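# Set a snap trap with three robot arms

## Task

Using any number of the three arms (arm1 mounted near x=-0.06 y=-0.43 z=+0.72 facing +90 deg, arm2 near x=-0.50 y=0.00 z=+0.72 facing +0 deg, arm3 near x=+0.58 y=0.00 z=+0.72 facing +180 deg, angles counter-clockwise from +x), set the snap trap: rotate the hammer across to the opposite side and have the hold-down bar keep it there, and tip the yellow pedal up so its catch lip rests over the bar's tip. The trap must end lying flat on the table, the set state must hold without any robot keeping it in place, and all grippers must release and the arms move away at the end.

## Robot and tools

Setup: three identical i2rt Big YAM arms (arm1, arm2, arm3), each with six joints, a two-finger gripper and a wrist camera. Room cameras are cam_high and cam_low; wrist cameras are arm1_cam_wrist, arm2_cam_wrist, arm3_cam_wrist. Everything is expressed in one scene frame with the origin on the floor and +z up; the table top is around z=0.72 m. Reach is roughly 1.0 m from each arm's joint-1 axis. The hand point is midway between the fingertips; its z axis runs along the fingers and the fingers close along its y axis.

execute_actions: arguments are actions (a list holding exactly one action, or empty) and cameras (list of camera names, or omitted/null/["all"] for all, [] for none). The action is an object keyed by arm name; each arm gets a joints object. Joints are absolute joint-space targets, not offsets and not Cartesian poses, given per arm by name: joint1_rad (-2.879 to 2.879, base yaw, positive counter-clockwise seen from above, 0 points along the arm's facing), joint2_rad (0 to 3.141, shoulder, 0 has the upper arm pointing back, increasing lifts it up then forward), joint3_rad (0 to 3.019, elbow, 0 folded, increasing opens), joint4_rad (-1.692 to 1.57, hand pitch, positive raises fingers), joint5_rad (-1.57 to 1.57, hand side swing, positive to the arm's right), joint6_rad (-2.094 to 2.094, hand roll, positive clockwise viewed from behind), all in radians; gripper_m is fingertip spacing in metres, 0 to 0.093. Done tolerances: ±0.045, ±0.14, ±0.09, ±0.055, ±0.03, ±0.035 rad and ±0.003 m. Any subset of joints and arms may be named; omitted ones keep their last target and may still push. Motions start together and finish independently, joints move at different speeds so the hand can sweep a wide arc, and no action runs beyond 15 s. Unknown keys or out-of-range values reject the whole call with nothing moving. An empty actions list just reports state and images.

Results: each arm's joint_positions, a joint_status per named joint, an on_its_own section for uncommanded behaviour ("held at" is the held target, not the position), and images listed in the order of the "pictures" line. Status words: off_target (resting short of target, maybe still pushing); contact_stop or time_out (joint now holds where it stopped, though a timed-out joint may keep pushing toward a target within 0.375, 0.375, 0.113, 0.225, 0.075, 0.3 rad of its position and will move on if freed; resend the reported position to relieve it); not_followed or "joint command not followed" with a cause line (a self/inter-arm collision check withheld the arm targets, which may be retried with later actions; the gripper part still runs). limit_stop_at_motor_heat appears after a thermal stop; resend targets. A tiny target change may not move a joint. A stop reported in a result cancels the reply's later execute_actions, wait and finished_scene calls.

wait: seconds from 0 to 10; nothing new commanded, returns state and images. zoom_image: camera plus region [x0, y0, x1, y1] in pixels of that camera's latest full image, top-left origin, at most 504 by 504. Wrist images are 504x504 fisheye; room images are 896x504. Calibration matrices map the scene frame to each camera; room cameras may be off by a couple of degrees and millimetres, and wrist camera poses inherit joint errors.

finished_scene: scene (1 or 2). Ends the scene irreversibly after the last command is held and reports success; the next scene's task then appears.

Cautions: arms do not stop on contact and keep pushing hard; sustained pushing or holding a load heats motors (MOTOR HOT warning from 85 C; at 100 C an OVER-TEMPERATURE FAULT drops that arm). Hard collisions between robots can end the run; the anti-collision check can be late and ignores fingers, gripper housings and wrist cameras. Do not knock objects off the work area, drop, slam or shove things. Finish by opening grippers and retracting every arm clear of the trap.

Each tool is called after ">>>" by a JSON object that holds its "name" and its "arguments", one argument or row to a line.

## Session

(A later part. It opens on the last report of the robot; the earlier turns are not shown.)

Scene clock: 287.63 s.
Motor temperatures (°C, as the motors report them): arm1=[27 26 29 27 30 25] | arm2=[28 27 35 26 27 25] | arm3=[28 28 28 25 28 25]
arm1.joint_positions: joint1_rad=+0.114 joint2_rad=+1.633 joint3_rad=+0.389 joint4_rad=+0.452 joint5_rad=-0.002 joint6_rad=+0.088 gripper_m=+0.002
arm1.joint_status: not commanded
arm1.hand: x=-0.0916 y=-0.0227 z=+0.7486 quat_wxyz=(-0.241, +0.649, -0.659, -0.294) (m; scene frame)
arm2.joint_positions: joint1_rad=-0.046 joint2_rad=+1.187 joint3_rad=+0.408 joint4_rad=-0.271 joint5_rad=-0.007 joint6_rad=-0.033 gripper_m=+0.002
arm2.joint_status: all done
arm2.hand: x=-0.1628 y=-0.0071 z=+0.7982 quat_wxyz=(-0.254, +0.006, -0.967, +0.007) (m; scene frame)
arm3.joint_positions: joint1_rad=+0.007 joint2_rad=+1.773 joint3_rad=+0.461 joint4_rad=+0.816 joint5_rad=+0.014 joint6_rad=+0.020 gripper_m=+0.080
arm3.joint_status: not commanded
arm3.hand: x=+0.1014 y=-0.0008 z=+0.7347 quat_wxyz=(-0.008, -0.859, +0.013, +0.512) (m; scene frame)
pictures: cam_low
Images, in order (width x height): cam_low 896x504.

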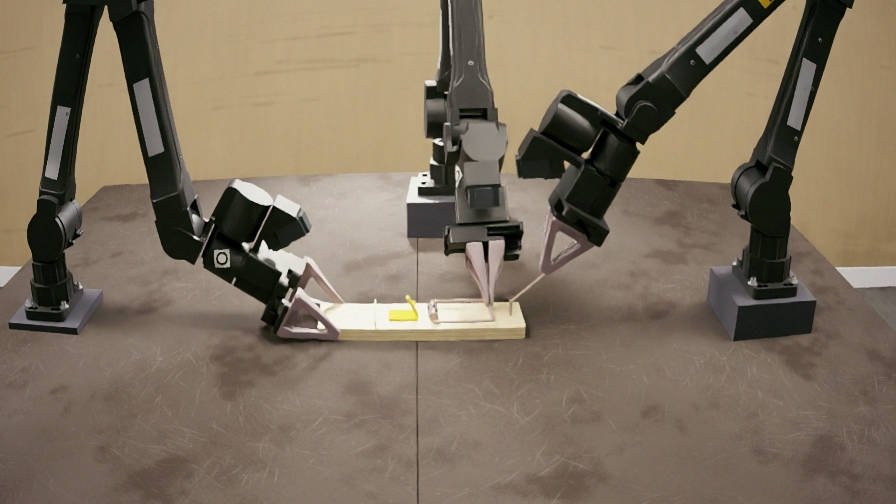

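>>> {"name": "execute_actions", "arguments": {
  "actions": [
    {"arm2":{"joints":{"joint2_rad":1.185,"joint3_rad":0.40,"joint4_rad":-0.07}}}
  ],
  "cameras": ["cam_low"]
}}

>>> {"name": "execute_actions", "arguments": {
  "actions": [
    {"arm2":{"joints":{"joint2_rad":1.285,"joint3_rad":0.485,"joint4_rad":-0.085}}}
  ],
  "cameras": ["cam_low","cam_high"]
}}

Scene clock: 301.30 s.
Motor temperatures (°C, as the motors report them): arm1=[27 26 29 27 29 25] | arm2=[28 27 36 26 27 25] | arm3=[28 28 28 25 28 24]
arm1.joint_positions: joint1_rad=+0.113 joint2_rad=+1.633 joint3_rad=+0.389 joint4_rad=+0.452 joint5_rad=+0.009 joint6_rad=+0.086 gripper_m=+0.002
arm1.joint_status: not commanded
arm1.hand: x=-0.0894 y=-0.0225 z=+0.7485 quat_wxyz=(-0.245, +0.648, -0.660, -0.290) (m; scene frame)
arm2.joint_positions: joint1_rad=-0.046 joint2_rad=+1.182 joint3_rad=+0.356 joint4_rad=-0.147 joint5_rad=-0.007 joint6_rad=-0.033 gripper_m=+0.002
arm2.joint_status: joint4_rad time_out (moved +0.124 of +0.201); the others done
arm2.on_its_own: joint4_rad reads -0.147 and still pushes toward -0.070 since a time_out
arm2.hand: x=-0.1616 y=-0.0071 z=+0.7954 quat_wxyz=(-0.291, +0.006, -0.957, +0.008) (m; scene frame)
arm3.joint_positions: joint1_rad=+0.007 joint2_rad=+1.770 joint3_rad=+0.456 joint4_rad=+0.816 joint5_rad=+0.014 joint6_rad=+0.021 gripper_m=+0.080
arm3.joint_status: not commanded
arm3.hand: x=+0.1036 y=-0.0008 z=+0.7346 quat_wxyz=(-0.008, -0.859, +0.013, +0.511) (m; scene frame)
pictures: cam_low
Images, in order (width x height): cam_low 896x504.

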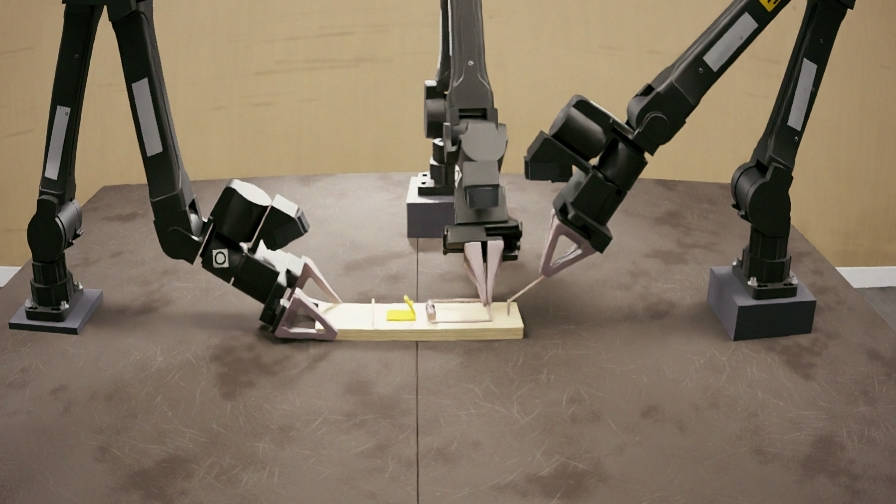

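not run: a stop came earlier in this reply.

>>> {"name": "execute_actions", "arguments": {
  "actions": [
    {"arm2":{"joints":{"joint2_rad":1.17,"joint3_rad":0.49,"joint4_rad":-0.24}}}
  ],
  "cameras": ["cam_low"]
}}

Scene clock: 309.97 s.
Motor temperatures (°C, as the motors report them): arm1=[27 26 29 27 29 25] | arm2=[28 27 37 26 27 25] | arm3=[28 28 28 25 28 24]
arm1.joint_positions: joint1_rad=+0.113 joint2_rad=+1.633 joint3_rad=+0.389 joint4_rad=+0.452 joint5_rad=+0.008 joint6_rad=+0.086 gripper_m=+0.002
arm1.joint_status: not commanded
arm1.hand: x=-0.0896 y=-0.0225 z=+0.7485 quat_wxyz=(-0.245, +0.648, -0.660, -0.291) (m; scene frame)
arm2.joint_positions: joint1_rad=-0.046 joint2_rad=+1.183 joint3_rad=+0.427 joint4_rad=-0.239 joint5_rad=-0.008 joint6_rad=-0.018 gripper_m=+0.002
arm2.joint_status: all done
arm2.hand: x=-0.1466 y=-0.0072 z=+0.8111 quat_wxyz=(-0.280, -0.001, -0.960, +0.006) (m; scene frame)
arm3.joint_positions: joint1_rad=+0.007 joint2_rad=+1.770 joint3_rad=+0.456 joint4_rad=+0.816 joint5_rad=+0.014 joint6_rad=+0.021 gripper_m=+0.080
arm3.joint_status: not commanded
arm3.hand: x=+0.1036 y=-0.0008 z=+0.7346 quat_wxyz=(-0.008, -0.859, +0.013, +0.511) (m; scene frame)
pictures: cam_low
Images, in order (width x height): cam_low 896x504.

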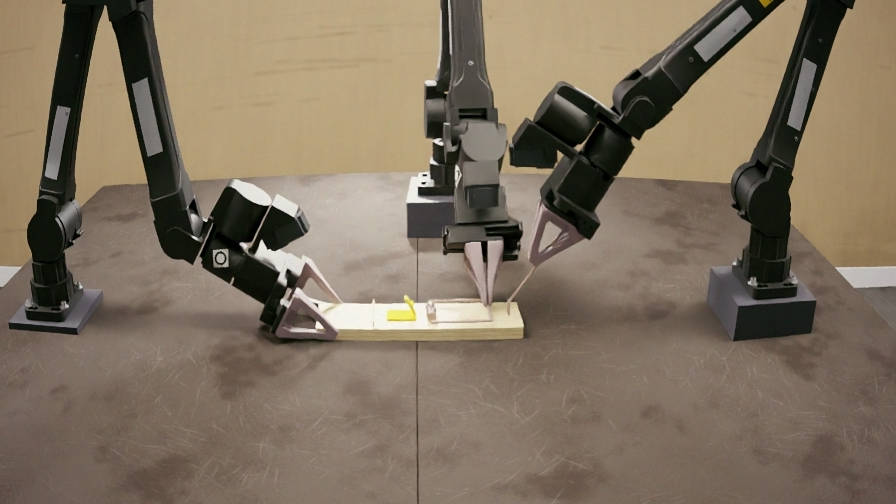

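>>> {"name": "execute_actions", "arguments": {
  "actions": [
    {"arm2":{"joints":{"joint2_rad":1.24,"joint3_rad":0.525,"joint4_rad":-0.17}}}
  ],
  "cameras": ["cam_low","cam_high"]
}}

Scene clock: 316.50 s.
Motor temperatures (°C, as the motors report them): arm1=[27 26 29 27 29 25] | arm2=[28 27 38 26 27 25] | arm3=[28 28 28 25 28 24]
arm1.joint_positions: joint1_rad=+0.113 joint2_rad=+1.633 joint3_rad=+0.389 joint4_rad=+0.452 joint5_rad=+0.008 joint6_rad=+0.086 gripper_m=+0.002
arm1.joint_status: not commanded
arm1.hand: x=-0.0896 y=-0.0225 z=+0.7485 quat_wxyz=(-0.245, +0.648, -0.660, -0.291) (m; scene frame)
arm2.joint_positions: joint1_rad=-0.043 joint2_rad=+1.231 joint3_rad=+0.482 joint4_rad=-0.193 joint5_rad=-0.008 joint6_rad=-0.013 gripper_m=+0.001
arm2.joint_status: all done
arm2.hand: x=-0.1158 y=-0.0069 z=+0.8237 quat_wxyz=(-0.306, -0.002, -0.952, +0.005) (m; scene frame)
arm3.joint_positions: joint1_rad=+0.007 joint2_rad=+1.770 joint3_rad=+0.456 joint4_rad=+0.816 joint5_rad=+0.014 joint6_rad=+0.021 gripper_m=+0.080
arm3.joint_status: not commanded
arm3.hand: x=+0.1036 y=-0.0008 z=+0.7346 quat_wxyz=(-0.008, -0.859, +0.013, +0.511) (m; scene frame)
pictures: cam_high, cam_low
Images, in order (width x height): cam_high 896x504, cam_low 896x504.

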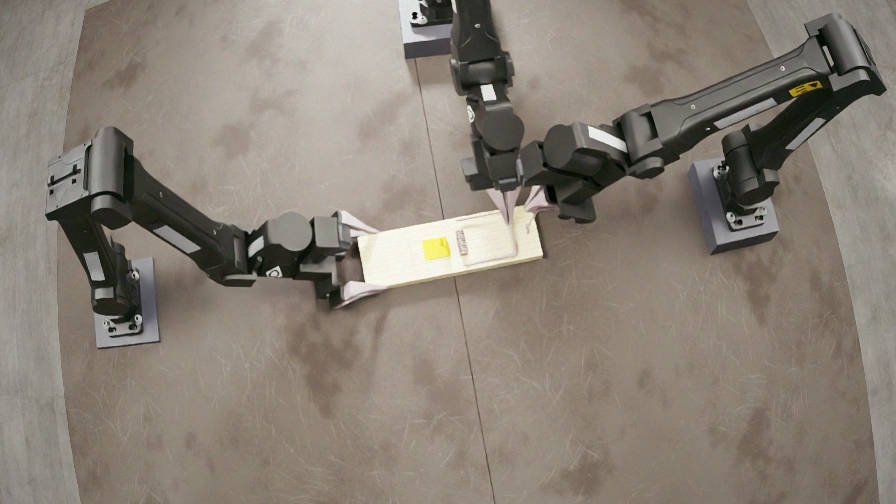

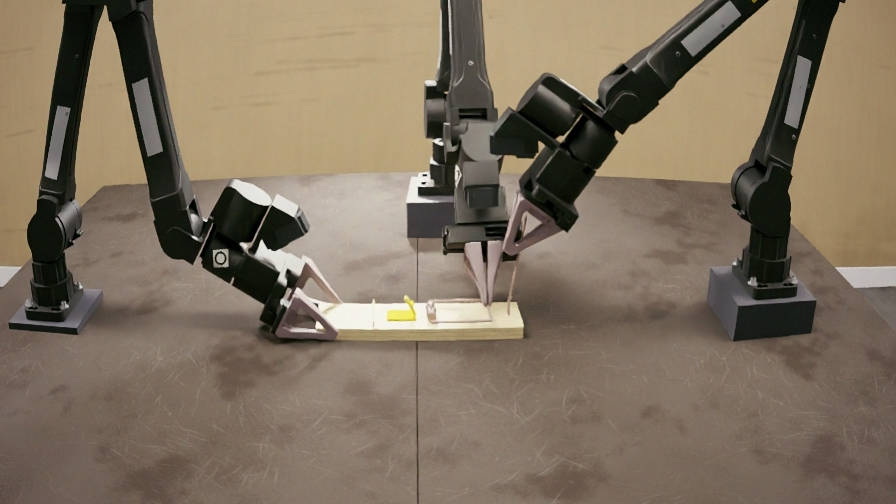

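>>> {"name": "execute_actions", "arguments": {
  "actions": [
    {"arm2":{"joints":{"joint2_rad":1.29,"joint3_rad":0.53,"joint4_rad":-0.105}}}
  ],
  "cameras": ["cam_low","arm2_cam_wrist","arm3_cam_wrist"]
}}

Scene clock: 324.23 s.
Motor temperatures (°C, as the motors report them): arm1=[27 26 29 27 29 25] | arm2=[28 27 38 26 27 25] | arm3=[28 28 28 25 28 24]
arm1.joint_positions: joint1_rad=+0.113 joint2_rad=+1.633 joint3_rad=+0.389 joint4_rad=+0.452 joint5_rad=+0.008 joint6_rad=+0.086 gripper_m=+0.002
arm1.joint_status: not commanded
arm1.hand: x=-0.0896 y=-0.0225 z=+0.7485 quat_wxyz=(-0.245, +0.648, -0.660, -0.291) (m; scene frame)
arm2.joint_positions: joint1_rad=-0.041 joint2_rad=+1.272 joint3_rad=+0.496 joint4_rad=-0.122 joint5_rad=-0.008 joint6_rad=-0.013 gripper_m=+0.001
arm2.joint_status: all done
arm2.hand: x=-0.0987 y=-0.0064 z=+0.8248 quat_wxyz=(-0.327, -0.001, -0.945, +0.005) (m; scene frame)
arm3.joint_positions: joint1_rad=+0.007 joint2_rad=+1.770 joint3_rad=+0.456 joint4_rad=+0.816 joint5_rad=+0.014 joint6_rad=+0.021 gripper_m=+0.080
arm3.joint_status: not commanded
arm3.hand: x=+0.1036 y=-0.0008 z=+0.7346 quat_wxyz=(-0.008, -0.859, +0.013, +0.511) (m; scene frame)
pictures: arm2_cam_wrist, arm3_cam_wrist, cam_low
camera_calibration (this result's frames):
arm2_cam_wrist: T_world_to_cam=[[-0.0147788, -0.999884, -0.0035547, -0.00574066], [-0.998737, 0.0149324, -0.0479744, -0.0500097], [0.0480219, 0.00284121, -0.998842, 0.95504], [0, 0, 0, 1]] pos_world=[-0.0958942, -0.0077067, 0.951515]
arm3_cam_wrist: T_world_to_cam=[[0.0235144, 0.999545, -0.0188992, 0.0112499], [0.901517, -0.0293716, -0.431746, 0.232709], [-0.432104, -0.00688572, -0.901797, 0.830582], [0, 0, 0, 1]] pos_world=[0.148842, 0.00130944, 0.8497]
Images, in order (width x height): arm2_cam_wrist 504x504, arm3_cam_wrist 504x504, cam_low 896x504.

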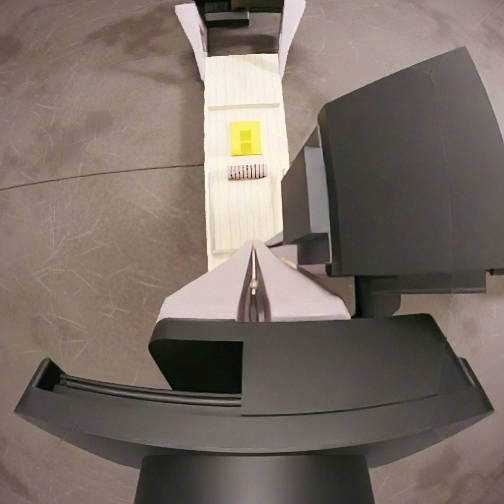

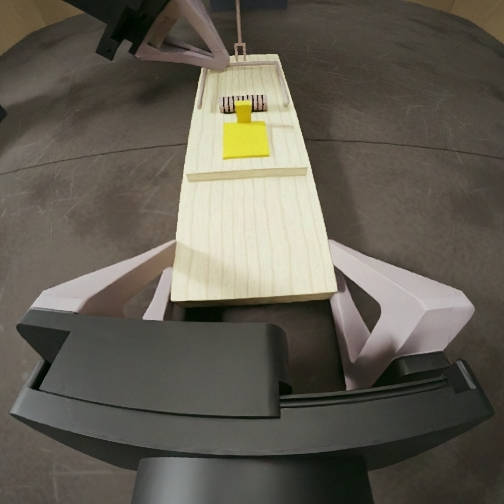

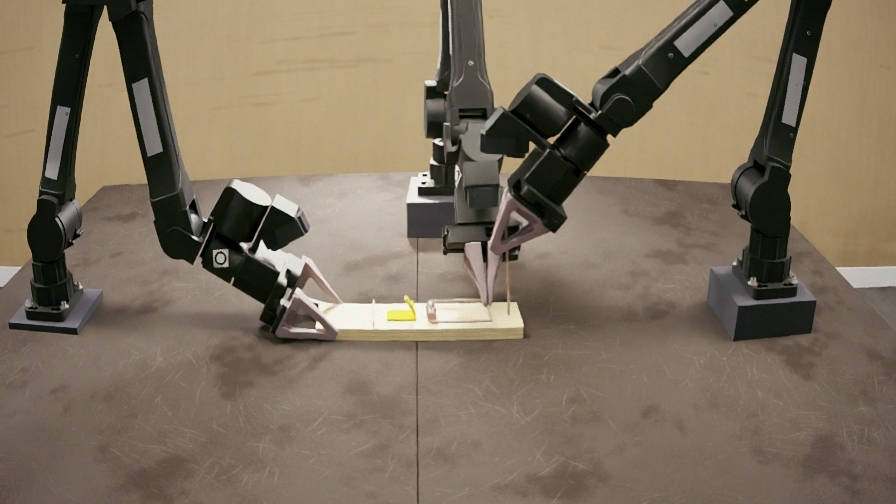

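>>> {"name": "execute_actions", "arguments": {
  "actions": [
    {"arm2":{"joints":{"joint2_rad":1.31,"joint4_rad":-0.06}}}
  ],
  "cameras": ["cam_low"]
}}

>>> {"name": "execute_actions", "arguments": {
  "actions": [
    {"arm2":{"joints":{"gripper_m":0.01}}}
  ],
  "cameras": ["cam_low"]
}}

Scene clock: 339.63 s.
Motor temperatures (°C, as the motors report them): arm1=[27 26 29 27 29 25] | arm2=[28 27 38 26 27 25] | arm3=[28 28 28 25 28 24]
arm1.joint_positions: joint1_rad=+0.111 joint2_rad=+1.633 joint3_rad=+0.389 joint4_rad=+0.452 joint5_rad=+0.004 joint6_rad=+0.100 gripper_m=+0.002
arm1.joint_status: not commanded
arm1.hand: x=-0.0896 y=-0.0225 z=+0.7485 quat_wxyz=(-0.242, +0.643, -0.664, -0.293) (m; scene frame)
arm2.joint_positions: joint1_rad=-0.040 joint2_rad=+1.285 joint3_rad=+0.496 joint4_rad=-0.090 joint5_rad=-0.008 joint6_rad=-0.012 gripper_m=+0.001
arm2.joint_status: all done
arm2.hand: x=-0.0936 y=-0.0060 z=+0.8249 quat_wxyz=(-0.336, +0.000, -0.942, +0.005) (m; scene frame)
arm3.joint_positions: joint1_rad=+0.007 joint2_rad=+1.770 joint3_rad=+0.456 joint4_rad=+0.816 joint5_rad=+0.014 joint6_rad=+0.021 gripper_m=+0.080
arm3.joint_status: not commanded
arm3.hand: x=+0.1036 y=-0.0008 z=+0.7346 quat_wxyz=(-0.008, -0.859, +0.013, +0.511) (m; scene frame)
pictures: cam_low
Images, in order (width x height): cam_low 896x504.

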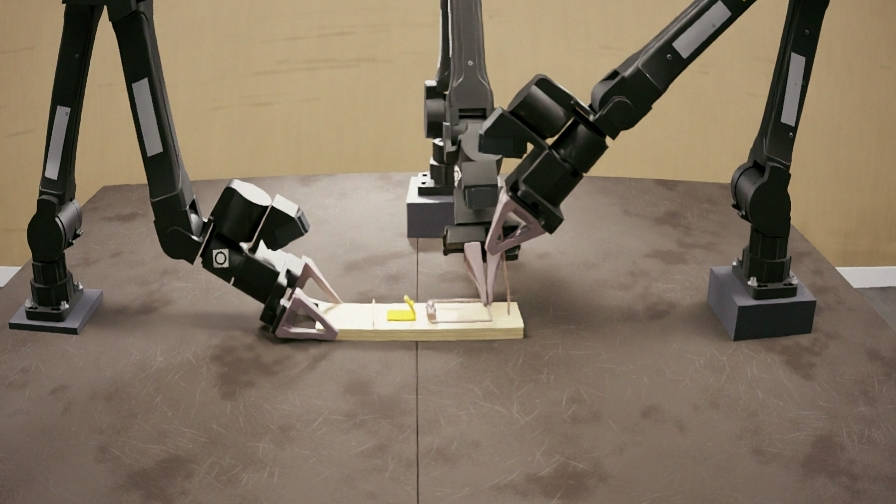

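Scene clock: 340.13 s.
Motor temperatures (°C, as the motors report them): arm1=[27 26 29 27 29 25] | arm2=[28 27 38 26 27 25] | arm3=[28 28 28 25 28 24]
arm1.joint_positions: joint1_rad=+0.111 joint2_rad=+1.633 joint3_rad=+0.389 joint4_rad=+0.453 joint5_rad=+0.004 joint6_rad=+0.101 gripper_m=+0.002
arm1.joint_status: not commanded
arm1.hand: x=-0.0896 y=-0.0224 z=+0.7487 quat_wxyz=(-0.242, +0.643, -0.665, -0.294) (m; scene frame)
arm2.joint_positions: joint1_rad=-0.039 joint2_rad=+1.294 joint3_rad=+0.496 joint4_rad=-0.085 joint5_rad=-0.004 joint6_rad=-0.011 gripper_m=+0.010
arm2.joint_status: all done
arm2.hand: x=-0.0935 y=-0.0065 z=+0.8221 quat_wxyz=(-0.334, -0.001, -0.943, +0.006) (m; scene frame)
arm3.joint_positions: joint1_rad=+0.007 joint2_rad=+1.770 joint3_rad=+0.456 joint4_rad=+0.816 joint5_rad=+0.014 joint6_rad=+0.021 gripper_m=+0.080
arm3.joint_status: not commanded
arm3.hand: x=+0.1036 y=-0.0008 z=+0.7346 quat_wxyz=(-0.008, -0.859, +0.013, +0.511) (m; scene frame)
pictures: cam_low
Images, in order (width x height): cam_low 896x504.

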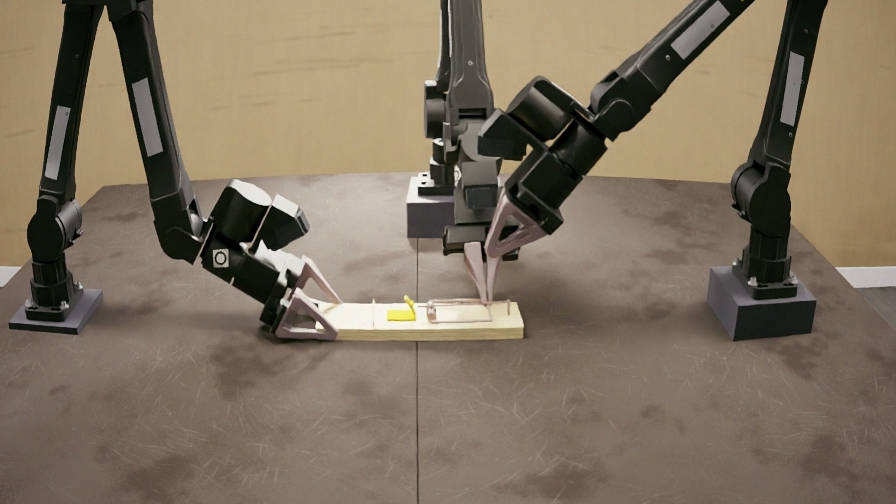

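>>> {"name": "execute_actions", "arguments": {
  "actions": [
    {"arm2":{"joints":{"joint1_rad":0.0,"joint2_rad":1.0,"joint3_rad":0.4,"joint4_rad":-0.5}},"arm1":{"joints":{"joint2_rad":1.73,"joint4_rad":0.34}},"arm3":{"joints":{"joint2_rad":1.77,"joint3_rad":0.456,"joint4_rad":0.816,"gripper_m":0.093}}}
  ],
  "cameras": []
}}

>>> {"name": "execute_actions", "arguments": {
  "actions": [
    {"arm3":{"joints":{"joint2_rad":1.6,"joint4_rad":0.667}}}
  ],
  "cameras": []
}}

>>> {"name": "execute_actions", "arguments": {
  "actions": [
    {"arm3":{"joints":{"joint2_rad":1.67,"joint3_rad":0.685,"joint4_rad":0.425,"gripper_m":0}}}
  ],
  "cameras": ["cam_low","arm3_cam_wrist","arm1_cam_wrist"]
}}

Scene clock: 354.80 s.
Motor temperatures (°C, as the motors report them): arm1=[27 26 29 27 29 25] | arm2=[28 27 37 26 27 25] | arm3=[28 28 28 25 28 24]
arm1.joint_positions: joint1_rad=+0.111 joint2_rad=+1.641 joint3_rad=+0.395 joint4_rad=+0.438 joint5_rad=+0.004 joint6_rad=+0.091 gripper_m=+0.002
arm1.joint_status: joint4_rad time_out (moved -0.015 of -0.113); the others done
arm1.on_its_own: joint4_rad reads +0.438 and still pushes toward +0.340 since a time_out
arm1.hand: x=-0.0896 y=-0.0232 z=+0.7449 quat_wxyz=(-0.238, +0.649, -0.664, -0.286) (m; scene frame)
arm2.joint_positions: joint1_rad=-0.005 joint2_rad=+0.998 joint3_rad=+0.394 joint4_rad=-0.490 joint5_rad=-0.003 joint6_rad=-0.011 gripper_m=+0.010
arm2.joint_status: all done
arm2.hand: x=-0.1990 y=+0.0053 z=+0.8229 quat_wxyz=(-0.232, +0.014, -0.972, +0.001) (m; scene frame)
arm3.joint_positions: joint1_rad=+0.007 joint2_rad=+1.768 joint3_rad=+0.457 joint4_rad=+0.816 joint5_rad=+0.000 joint6_rad=+0.021 gripper_m=+0.093
arm3.joint_status: all done
arm3.hand: x=+0.1030 y=-0.0031 z=+0.7356 quat_wxyz=(-0.014, -0.859, +0.010, +0.512) (m; scene frame)
pictures: none
No camera images: the call's "cameras" was empty. Leave "cameras" out to get every camera's image.

not run: a stop came earlier in this reply.

not run: a stop came earlier in this reply.

>>> {"name": "execute_actions", "arguments": {
  "actions": [
    {"arm3":{"joints":{"joint2_rad":1.6,"joint4_rad":0.667}}}
  ],
  "cameras": []
}}

>>> {"name": "execute_actions", "arguments": {
  "actions": [
    {"arm3":{"joints":{"joint2_rad":1.67,"joint3_rad":0.685,"joint4_rad":0.425,"gripper_m":0}}}
  ],
  "cameras": ["cam_low","arm3_cam_wrist","arm1_cam_wrist"]
}}

Scene clock: 361.93 s.
Motor temperatures (°C, as the motors report them): arm1=[27 26 28 27 29 25] | arm2=[28 27 37 26 27 25] | arm3=[28 28 28 25 28 24]
arm1.joint_positions: joint1_rad=+0.111 joint2_rad=+1.641 joint3_rad=+0.395 joint4_rad=+0.438 joint5_rad=+0.004 joint6_rad=+0.091 gripper_m=+0.002
arm1.joint_status: not commanded
arm1.on_its_own: joint4_rad reads +0.438 and still pushes toward +0.340 since a time_out
arm1.hand: x=-0.0896 y=-0.0232 z=+0.7449 quat_wxyz=(-0.238, +0.649, -0.664, -0.286) (m; scene frame)
arm2.joint_positions: joint1_rad=-0.005 joint2_rad=+0.998 joint3_rad=+0.394 joint4_rad=-0.490 joint5_rad=-0.003 joint6_rad=-0.011 gripper_m=+0.010
arm2.joint_status: not commanded
arm2.hand: x=-0.1990 y=+0.0053 z=+0.8229 quat_wxyz=(-0.232, +0.014, -0.972, +0.001) (m; scene frame)
arm3.joint_positions: joint1_rad=+0.007 joint2_rad=+1.597 joint3_rad=+0.457 joint4_rad=+0.676 joint5_rad=+0.000 joint6_rad=+0.021 gripper_m=+0.093
arm3.joint_status: all done
arm3.hand: x=+0.1011 y=-0.0024 z=+0.7831 quat_wxyz=(-0.014, -0.851, +0.010, +0.525) (m; scene frame)
pictures: none
No camera images: the call's "cameras" was empty. Leave "cameras" out to get every camera's image.

Scene clock: 362.93 s.
Motor temperatures (°C, as the motors report them): arm1=[27 26 28 27 29 25] | arm2=[28 27 37 26 27 25] | arm3=[28 28 28 25 28 24]
arm1.joint_positions: joint1_rad=+0.111 joint2_rad=+1.641 joint3_rad=+0.395 joint4_rad=+0.438 joint5_rad=+0.004 joint6_rad=+0.091 gripper_m=+0.002
arm1.joint_status: not commanded
arm1.on_its_own: joint4_rad reads +0.438 and still pushes toward +0.340 since a time_out
arm1.hand: x=-0.0896 y=-0.0232 z=+0.7449 quat_wxyz=(-0.238, +0.649, -0.664, -0.286) (m; scene frame)
arm2.joint_positions: joint1_rad=-0.005 joint2_rad=+0.998 joint3_rad=+0.394 joint4_rad=-0.490 joint5_rad=-0.003 joint6_rad=-0.011 gripper_m=+0.010
arm2.joint_status: not commanded
arm2.hand: x=-0.1990 y=+0.0053 z=+0.8229 quat_wxyz=(-0.232, +0.014, -0.972, +0.001) (m; scene frame)
arm3.joint_positions: joint1_rad=+0.007 joint2_rad=+1.672 joint3_rad=+0.660 joint4_rad=+0.434 joint5_rad=+0.002 joint6_rad=+0.021 gripper_m=+0.001
arm3.joint_status: all done
arm3.hand: x=+0.0441 y=-0.0026 z=+0.7753 quat_wxyz=(-0.013, -0.879, +0.010, +0.476) (m; scene frame)
pictures: arm1_cam_wrist, arm3_cam_wrist, cam_low
camera_calibration (this result's frames):
arm1_cam_wrist: T_world_to_cam=[[0.997679, -0.00662581, -0.0677689, 0.142301], [-0.0156828, -0.990857, -0.134003, 0.0803456], [-0.0662614, 0.134754, -0.988661, 0.85941], [0, 0, 0, 1]] pos_world=[-0.0837654, -0.0352553, 0.870075]
arm3_cam_wrist: T_world_to_cam=[[0.0140361, 0.999633, -0.023169, 0.0190199], [0.933549, -0.0214014, -0.357811, 0.245195], [-0.358176, -0.0166071, -0.933506, 0.862894], [0, 0, 0, 1]] pos_world=[0.0798991, 0.000564768, 0.893692]
Images, in order (width x height): arm1_cam_wrist 504x504, arm3_cam_wrist 504x504, cam_low 896x504.

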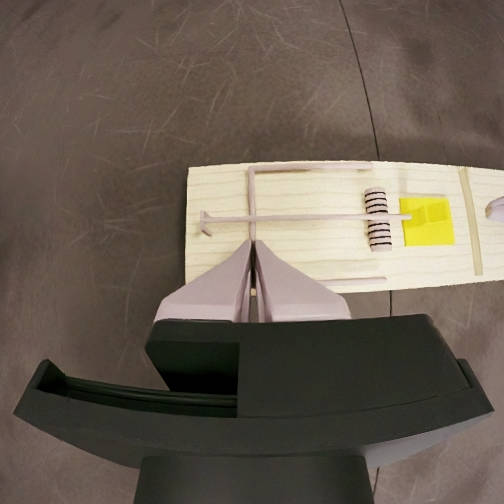

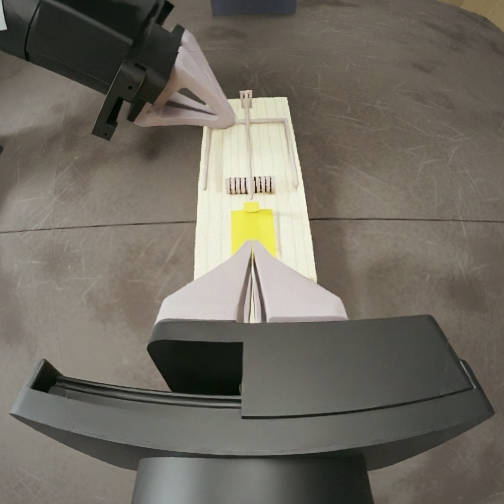

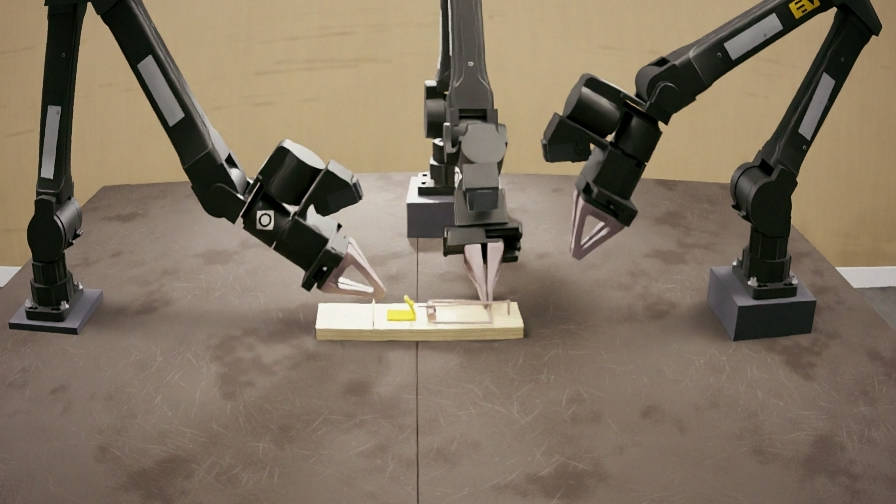

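>>> {"name": "execute_actions", "arguments": {
  "actions": [
    {"arm3":{"joints":{"joint2_rad":1.722,"joint3_rad":0.755,"joint4_rad":0.40}}}
  ],
  "cameras": ["cam_low"]
}}

>>> {"name": "zoom_image", "arguments": {
  "camera": "cam_low",
  "region": [340,250,540,350]
}}

Scene clock: 370.47 s.
Motor temperatures (°C, as the motors report them): arm1=[27 25 28 27 29 25] | arm2=[28 27 37 26 27 25] | arm3=[28 29 28 25 28 24]
arm1.joint_positions: joint1_rad=+0.111 joint2_rad=+1.641 joint3_rad=+0.395 joint4_rad=+0.438 joint5_rad=+0.004 joint6_rad=+0.091 gripper_m=+0.002
arm1.joint_status: not commanded
arm1.on_its_own: joint4_rad reads +0.438 and still pushes toward +0.340 since a time_out
arm1.hand: x=-0.0896 y=-0.0232 z=+0.7449 quat_wxyz=(-0.238, +0.649, -0.664, -0.286) (m; scene frame)
arm2.joint_positions: joint1_rad=-0.005 joint2_rad=+0.998 joint3_rad=+0.394 joint4_rad=-0.490 joint5_rad=-0.003 joint6_rad=-0.011 gripper_m=+0.010
arm2.joint_status: not commanded
arm2.hand: x=-0.1990 y=+0.0053 z=+0.8229 quat_wxyz=(-0.232, +0.014, -0.972, +0.001) (m; scene frame)
arm3.joint_positions: joint1_rad=+0.007 joint2_rad=+1.728 joint3_rad=+0.713 joint4_rad=+0.408 joint5_rad=+0.002 joint6_rad=+0.021 gripper_m=+0.001
arm3.joint_status: all done
arm3.hand: x=+0.0283 y=-0.0030 z=+0.7623 quat_wxyz=(-0.013, -0.886, +0.010, +0.463) (m; scene frame)
pictures: cam_low
Images, in order (width x height): cam_low 896x504.

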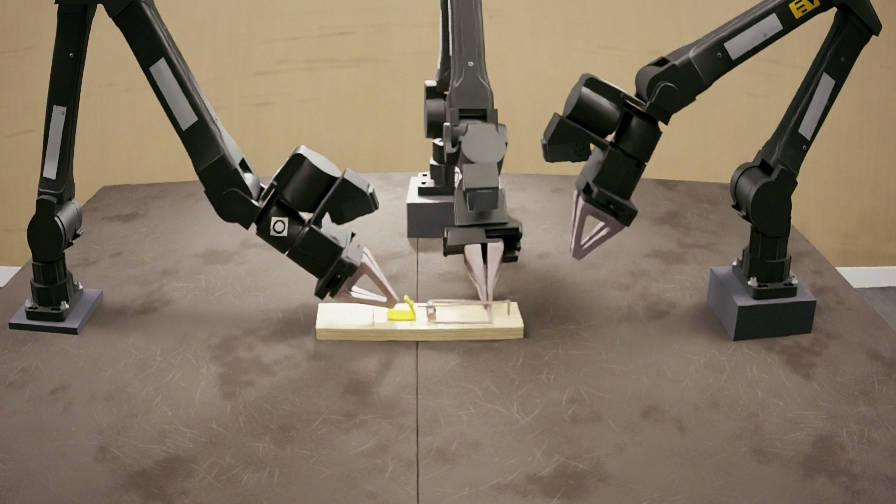

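Region (340, 250, 540, 350) of cam_low's 896x504 image, scaled by 2.520, with more detail than that image has.

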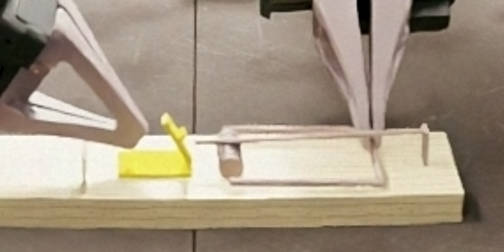

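j3 lagged; push it more.

>>> {"name": "execute_actions", "arguments": {
  "actions": [
    {"arm3":{"joints":{"joint3_rad":0.785}}}
  ],
  "cameras": ["cam_low"]
}}

>>> {"name": "zoom_image", "arguments": {
  "camera": "cam_low",
  "region": [340,250,540,350]
}}

Scene clock: 380.33 s.
Motor temperatures (°C, as the motors report them): arm1=[27 25 28 27 29 25] | arm2=[28 27 37 26 27 25] | arm3=[28 29 29 25 28 24]
arm1.joint_positions: joint1_rad=+0.111 joint2_rad=+1.641 joint3_rad=+0.395 joint4_rad=+0.438 joint5_rad=+0.004 joint6_rad=+0.091 gripper_m=+0.002
arm1.joint_status: not commanded
arm1.on_its_own: joint4_rad reads +0.438 and still pushes toward +0.340 since a time_out
arm1.hand: x=-0.0896 y=-0.0232 z=+0.7449 quat_wxyz=(-0.238, +0.649, -0.664, -0.286) (m; scene frame)
arm2.joint_positions: joint1_rad=-0.005 joint2_rad=+0.998 joint3_rad=+0.394 joint4_rad=-0.490 joint5_rad=-0.003 joint6_rad=-0.011 gripper_m=+0.010
arm2.joint_status: not commanded
arm2.hand: x=-0.1990 y=+0.0053 z=+0.8229 quat_wxyz=(-0.232, +0.014, -0.972, +0.001) (m; scene frame)
arm3.joint_positions: joint1_rad=+0.007 joint2_rad=+1.728 joint3_rad=+0.744 joint4_rad=+0.406 joint5_rad=+0.002 joint6_rad=+0.021 gripper_m=+0.001
arm3.joint_status: all done
arm3.hand: x=+0.0144 y=-0.0029 z=+0.7746 quat_wxyz=(-0.013, -0.879, +0.010, +0.476) (m; scene frame)
pictures: cam_low
Images, in order (width x height): cam_low 896x504.

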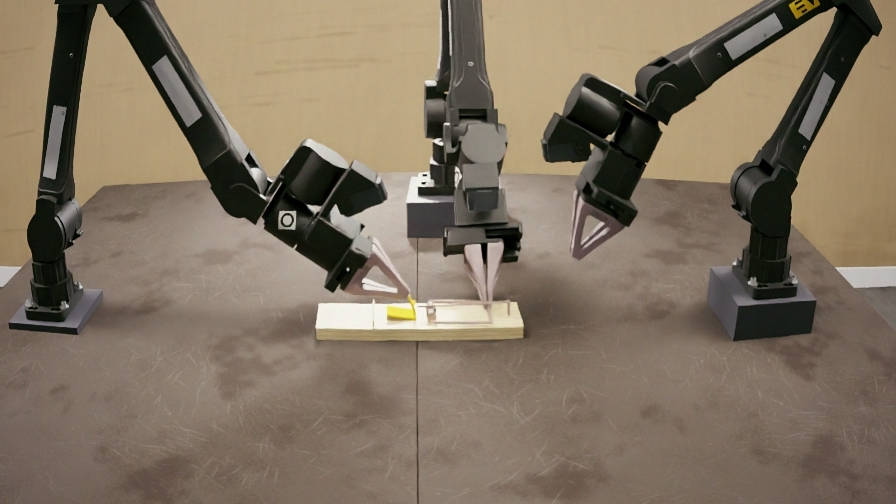

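Region (340, 250, 540, 350) of cam_low's 896x504 image, scaled by 2.520, with more detail than that image has.

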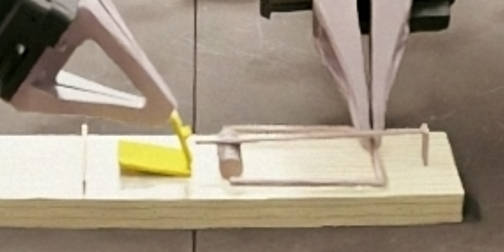

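>>> {"name": "execute_actions", "arguments": {
  "actions": [
    {"arm3":{"joints":{"joint2_rad":1.748,"joint3_rad":0.807}}}
  ],
  "cameras": ["cam_low"]
}}

>>> {"name": "zoom_image", "arguments": {
  "camera": "cam_low",
  "region": [340,250,540,350]
}}

Scene clock: 387.73 s.
Motor temperatures (°C, as the motors report them): arm1=[27 25 28 27 29 25] | arm2=[28 27 37 26 27 25] | arm3=[28 29 30 25 28 24]
arm1.joint_positions: joint1_rad=+0.111 joint2_rad=+1.641 joint3_rad=+0.395 joint4_rad=+0.438 joint5_rad=+0.004 joint6_rad=+0.091 gripper_m=+0.002
arm1.joint_status: not commanded
arm1.on_its_own: joint4_rad reads +0.438 and still pushes toward +0.340 since a time_out
arm1.hand: x=-0.0896 y=-0.0232 z=+0.7449 quat_wxyz=(-0.238, +0.649, -0.664, -0.286) (m; scene frame)
arm2.joint_positions: joint1_rad=-0.005 joint2_rad=+0.998 joint3_rad=+0.394 joint4_rad=-0.490 joint5_rad=-0.003 joint6_rad=-0.011 gripper_m=+0.010
arm2.joint_status: not commanded
arm2.hand: x=-0.1990 y=+0.0053 z=+0.8229 quat_wxyz=(-0.232, +0.014, -0.972, +0.001) (m; scene frame)
arm3.joint_positions: joint1_rad=+0.007 joint2_rad=+1.743 joint3_rad=+0.764 joint4_rad=+0.406 joint5_rad=+0.002 joint6_rad=+0.021 gripper_m=+0.001
arm3.joint_status: all done
arm3.hand: x=+0.0068 y=-0.0029 z=+0.7746 quat_wxyz=(-0.013, -0.878, +0.010, +0.478) (m; scene frame)
pictures: cam_low
Images, in order (width x height): cam_low 896x504.

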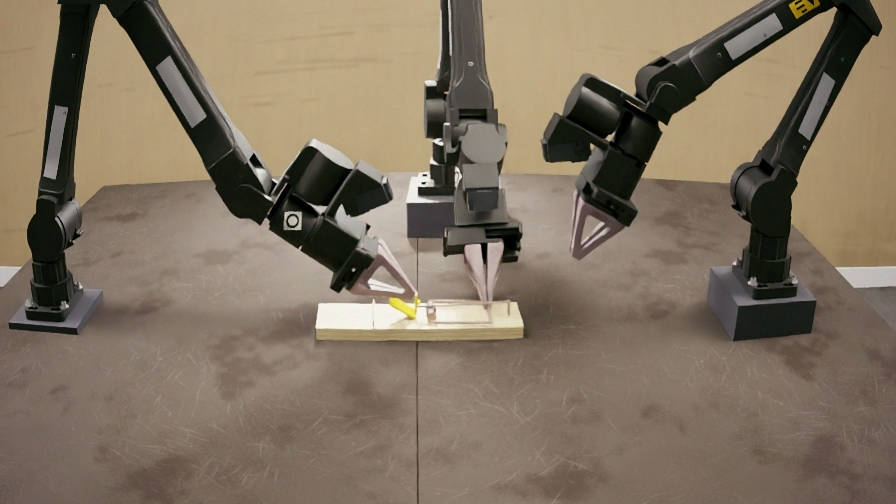

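Region (340, 250, 540, 350) of cam_low's 896x504 image, scaled by 2.520, with more detail than that image has.

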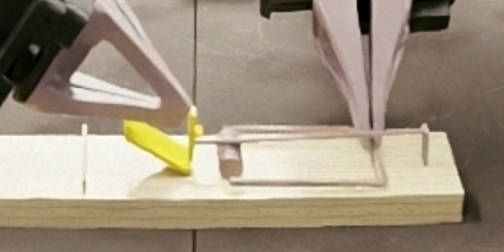

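Vertical. Ease arm1.

>>> {"name": "execute_actions", "arguments": {
  "actions": [
    {"arm1":{"joints":{"joint2_rad":1.66,"joint3_rad":0.37,"joint4_rad":0.44}}}
  ],
  "cameras": ["cam_low"]
}}

>>> {"name": "zoom_image", "arguments": {
  "camera": "cam_low",
  "region": [340,250,540,350]
}}

Scene clock: 394.03 s.
Motor temperatures (°C, as the motors report them): arm1=[27 25 28 27 29 25] | arm2=[28 27 37 26 27 25] | arm3=[28 29 30 25 28 24]
arm1.joint_positions: joint1_rad=+0.111 joint2_rad=+1.617 joint3_rad=+0.391 joint4_rad=+0.453 joint5_rad=+0.004 joint6_rad=+0.091 gripper_m=+0.002
arm1.joint_status: all done
arm1.hand: x=-0.0898 y=-0.0185 z=+0.7557 quat_wxyz=(-0.249, +0.644, -0.659, -0.299) (m; scene frame)
arm2.joint_positions: joint1_rad=-0.005 joint2_rad=+0.998 joint3_rad=+0.394 joint4_rad=-0.490 joint5_rad=-0.003 joint6_rad=-0.011 gripper_m=+0.010
arm2.joint_status: not commanded
arm2.hand: x=-0.1990 y=+0.0053 z=+0.8229 quat_wxyz=(-0.232, +0.014, -0.972, +0.001) (m; scene frame)
arm3.joint_positions: joint1_rad=+0.007 joint2_rad=+1.743 joint3_rad=+0.764 joint4_rad=+0.406 joint5_rad=+0.001 joint6_rad=+0.021 gripper_m=+0.001
arm3.joint_status: not commanded
arm3.hand: x=+0.0068 y=-0.0030 z=+0.7746 quat_wxyz=(-0.013, -0.878, +0.010, +0.478) (m; scene frame)
pictures: cam_low
Images, in order (width x height): cam_low 896x504.

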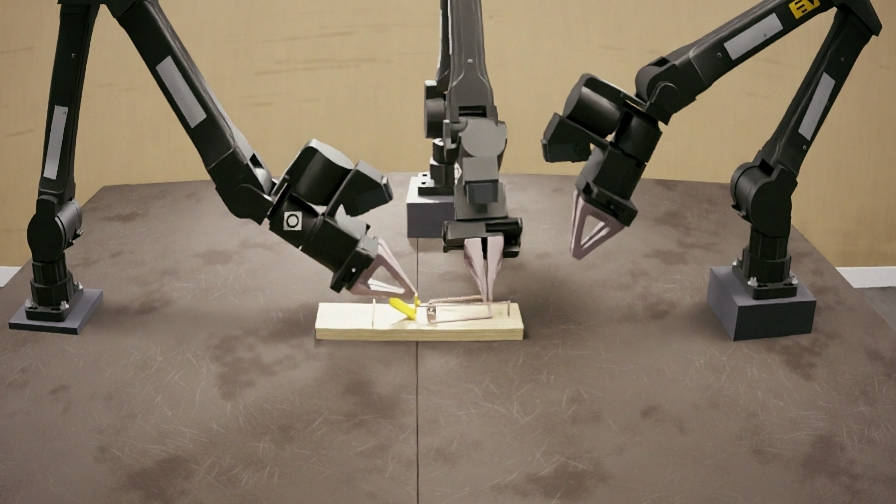

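Region (340, 250, 540, 350) of cam_low's 896x504 image, scaled by 2.520, with more detail than that image has.

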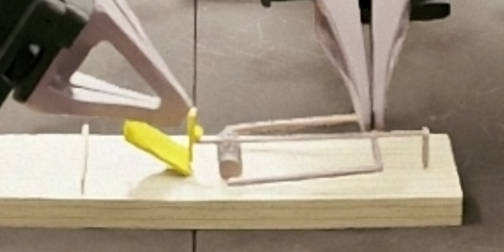

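>>> {"name": "execute_actions", "arguments": {
  "actions": [
    {"arm1":{"joints":{"joint2_rad":1.63,"joint4_rad":0.445}}}
  ],
  "cameras": ["cam_low"]
}}

>>> {"name": "zoom_image", "arguments": {
  "camera": "cam_low",
  "region": [340,250,540,350]
}}

Scene clock: 400.20 s.
Motor temperatures (°C, as the motors report them): arm1=[27 25 28 27 29 25] | arm2=[28 27 37 26 27 25] | arm3=[28 29 30 25 28 24]
arm1.joint_positions: joint1_rad=+0.111 joint2_rad=+1.613 joint3_rad=+0.390 joint4_rad=+0.453 joint5_rad=+0.004 joint6_rad=+0.091 gripper_m=+0.002
arm1.joint_status: all done
arm1.hand: x=-0.0898 y=-0.0186 z=+0.7569 quat_wxyz=(-0.250, +0.643, -0.659, -0.300) (m; scene frame)
arm2.joint_positions: joint1_rad=-0.005 joint2_rad=+0.998 joint3_rad=+0.394 joint4_rad=-0.490 joint5_rad=-0.003 joint6_rad=-0.011 gripper_m=+0.010
arm2.joint_status: not commanded
arm2.hand: x=-0.1990 y=+0.0053 z=+0.8229 quat_wxyz=(-0.232, +0.014, -0.972, +0.001) (m; scene frame)
arm3.joint_positions: joint1_rad=+0.007 joint2_rad=+1.743 joint3_rad=+0.764 joint4_rad=+0.406 joint5_rad=+0.001 joint6_rad=+0.021 gripper_m=+0.001
arm3.joint_status: not commanded
arm3.hand: x=+0.0068 y=-0.0031 z=+0.7746 quat_wxyz=(-0.013, -0.878, +0.010, +0.478) (m; scene frame)
pictures: cam_low
Images, in order (width x height): cam_low 896x504.

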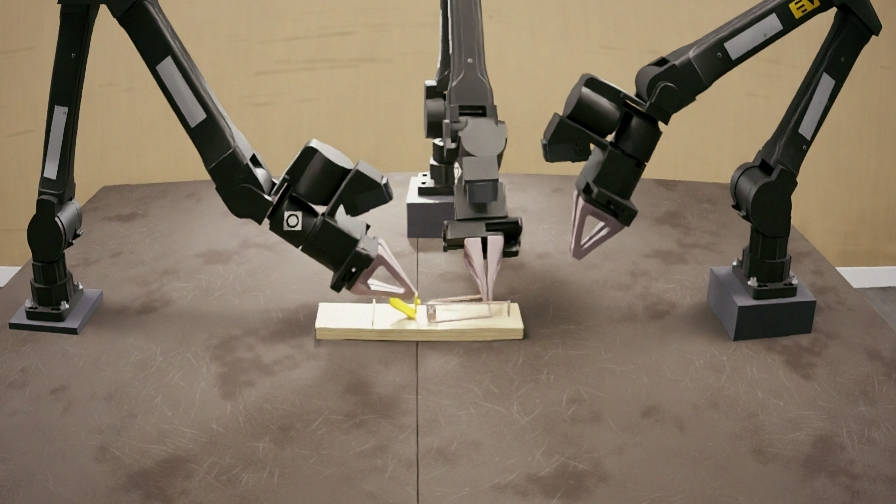

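Region (340, 250, 540, 350) of cam_low's 896x504 image, scaled by 2.520, with more detail than that image has.

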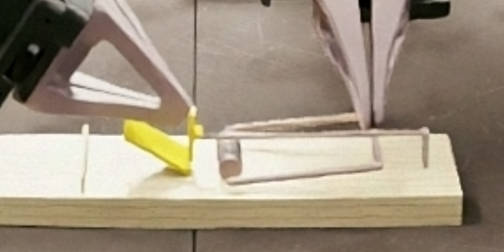

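Bar is holding. Release.

>>> {"name": "execute_actions", "arguments": {
  "actions": [
    {"arm1":{"joints":{"joint1_rad":0.111,"joint2_rad":1.613,"joint3_rad":0.38,"joint4_rad":0.45,"gripper_m":0.012}}}
  ],
  "cameras": ["cam_low"]
}}

>>> {"name": "execute_actions", "arguments": {
  "actions": [
    {"arm1":{"joints":{"joint2_rad":1.4,"joint3_rad":0.33,"joint4_rad":0.27}},"arm3":{"joints":{"joint2_rad":1.68,"joint3_rad":0.70}}}
  ],
  "cameras": ["cam_low"]
}}

>>> {"name": "execute_actions", "arguments": {
  "actions": [
    {"arm1":{"joints":{"joint2_rad":0.9,"joint3_rad":0.35,"joint4_rad":-0.3}},"arm3":{"joints":{"joint2_rad":1.1,"joint3_rad":0.45,"joint4_rad":0.0}}}
  ],
  "cameras": ["cam_low"]
}}

>>> {"name": "zoom_image", "arguments": {
  "camera": "cam_low",
  "region": [340,250,540,350]
}}

Scene clock: 410.00 s.
Motor temperatures (°C, as the motors report them): arm1=[27 26 28 27 29 25] | arm2=[28 27 37 26 27 25] | arm3=[28 29 30 25 28 24]
arm1.joint_positions: joint1_rad=+0.111 joint2_rad=+1.612 joint3_rad=+0.390 joint4_rad=+0.453 joint5_rad=+0.000 joint6_rad=+0.092 gripper_m=+0.012
arm1.joint_status: all done
arm1.hand: x=-0.0904 y=-0.0186 z=+0.7572 quat_wxyz=(-0.249, +0.644, -0.658, -0.301) (m; scene frame)
arm2.joint_positions: joint1_rad=-0.005 joint2_rad=+0.998 joint3_rad=+0.394 joint4_rad=-0.490 joint5_rad=-0.003 joint6_rad=-0.011 gripper_m=+0.010
arm2.joint_status: not commanded
arm2.hand: x=-0.1990 y=+0.0053 z=+0.8229 quat_wxyz=(-0.232, +0.014, -0.972, +0.001) (m; scene frame)
arm3.joint_positions: joint1_rad=+0.007 joint2_rad=+1.743 joint3_rad=+0.764 joint4_rad=+0.406 joint5_rad=+0.001 joint6_rad=+0.021 gripper_m=+0.001
arm3.joint_status: not commanded
arm3.hand: x=+0.0068 y=-0.0031 z=+0.7746 quat_wxyz=(-0.013, -0.878, +0.010, +0.478) (m; scene frame)
pictures: cam_low
Images, in order (width x height): cam_low 896x504.

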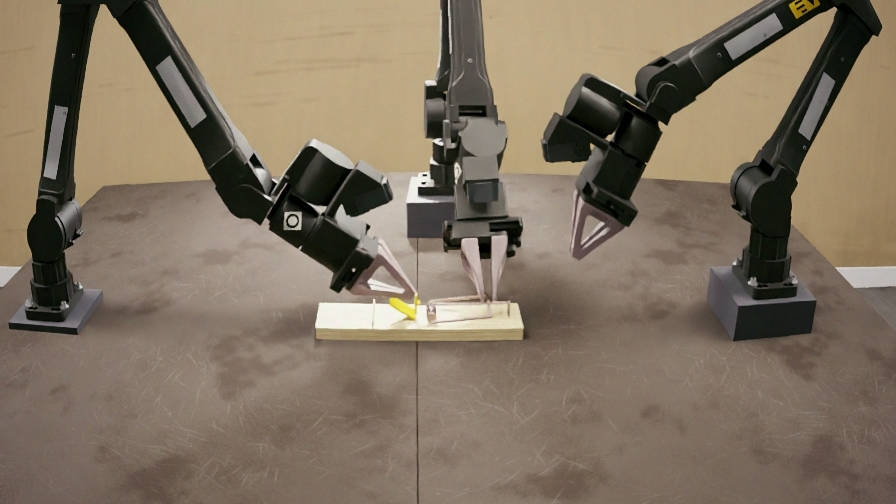

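Scene clock: 410.97 s.
Motor temperatures (°C, as the motors report them): arm1=[27 26 28 27 29 25] | arm2=[28 27 37 26 27 25] | arm3=[28 29 30 25 28 24]
arm1.joint_positions: joint1_rad=+0.111 joint2_rad=+1.400 joint3_rad=+0.333 joint4_rad=+0.281 joint5_rad=+0.000 joint6_rad=+0.092 gripper_m=+0.012
arm1.joint_status: all done
arm1.hand: x=-0.0879 y=-0.0484 z=+0.7880 quat_wxyz=(-0.244, +0.646, -0.660, -0.296) (m; scene frame)
arm2.joint_positions: joint1_rad=-0.005 joint2_rad=+0.998 joint3_rad=+0.394 joint4_rad=-0.490 joint5_rad=-0.003 joint6_rad=-0.011 gripper_m=+0.010
arm2.joint_status: not commanded
arm2.hand: x=-0.1990 y=+0.0053 z=+0.8229 quat_wxyz=(-0.232, +0.014, -0.972, +0.001) (m; scene frame)
arm3.joint_positions: joint1_rad=+0.007 joint2_rad=+1.688 joint3_rad=+0.700 joint4_rad=+0.406 joint5_rad=+0.001 joint6_rad=+0.021 gripper_m=+0.001
arm3.joint_status: all done
arm3.hand: x=+0.0309 y=-0.0028 z=+0.7778 quat_wxyz=(-0.013, -0.880, +0.010, +0.475) (m; scene frame)
pictures: cam_low
Images, in order (width x height): cam_low 896x504.

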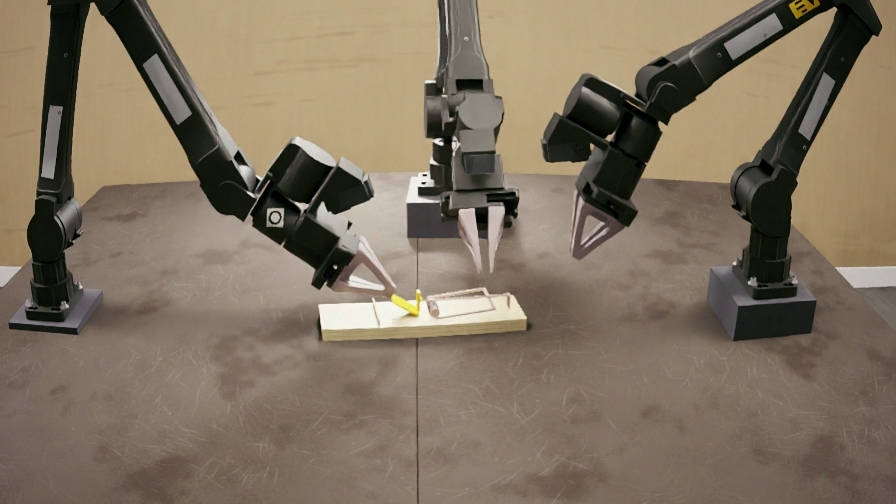

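Scene clock: 412.27 s.
Motor temperatures (°C, as the motors report them): arm1=[27 26 29 27 29 25] | arm2=[28 27 37 26 27 25] | arm3=[28 29 30 25 28 24]
arm1.joint_positions: joint1_rad=+0.111 joint2_rad=+0.902 joint3_rad=+0.333 joint4_rad=-0.289 joint5_rad=+0.000 joint6_rad=+0.092 gripper_m=+0.012
arm1.joint_status: all done
arm1.hand: x=-0.0826 y=-0.1080 z=+0.8589 quat_wxyz=(-0.222, +0.655, -0.670, -0.270) (m; scene frame)
arm2.joint_positions: joint1_rad=-0.005 joint2_rad=+0.998 joint3_rad=+0.394 joint4_rad=-0.490 joint5_rad=-0.003 joint6_rad=-0.011 gripper_m=+0.010
arm2.joint_status: not commanded
arm2.hand: x=-0.1990 y=+0.0053 z=+0.8229 quat_wxyz=(-0.232, +0.014, -0.972, +0.001) (m; scene frame)
arm3.joint_positions: joint1_rad=+0.007 joint2_rad=+1.098 joint3_rad=+0.442 joint4_rad=+0.009 joint5_rad=+0.001 joint6_rad=+0.021 gripper_m=+0.001
arm3.joint_status: all done
arm3.hand: x=+0.1714 y=-0.0007 z=+0.8505 quat_wxyz=(-0.013, -0.895, +0.010, +0.446) (m; scene frame)
pictures: cam_low
Images, in order (width x height): cam_low 896x504.

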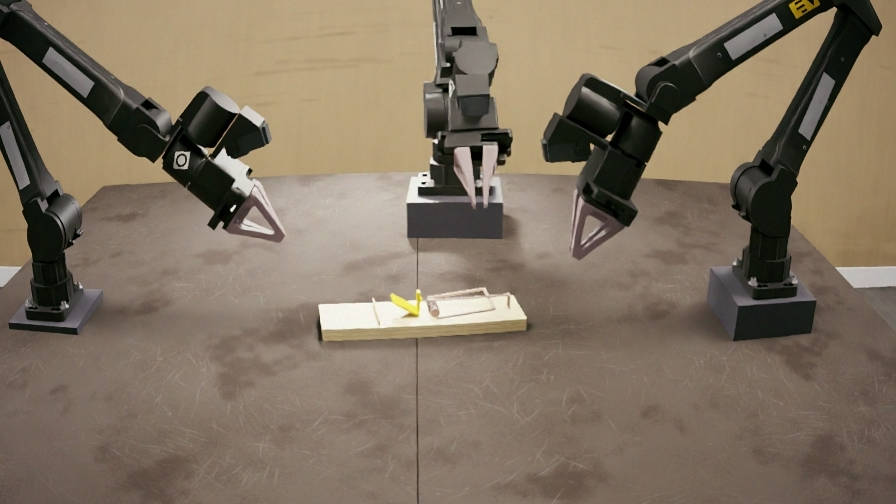

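Region (340, 250, 540, 350) of cam_low's 896x504 image, scaled by 2.520, with more detail than that image has.

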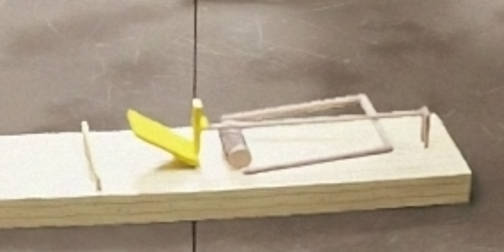

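>>> {"name": "finished_scene", "arguments": {
  "scene": 2
}}

The scene is finished: the task was done.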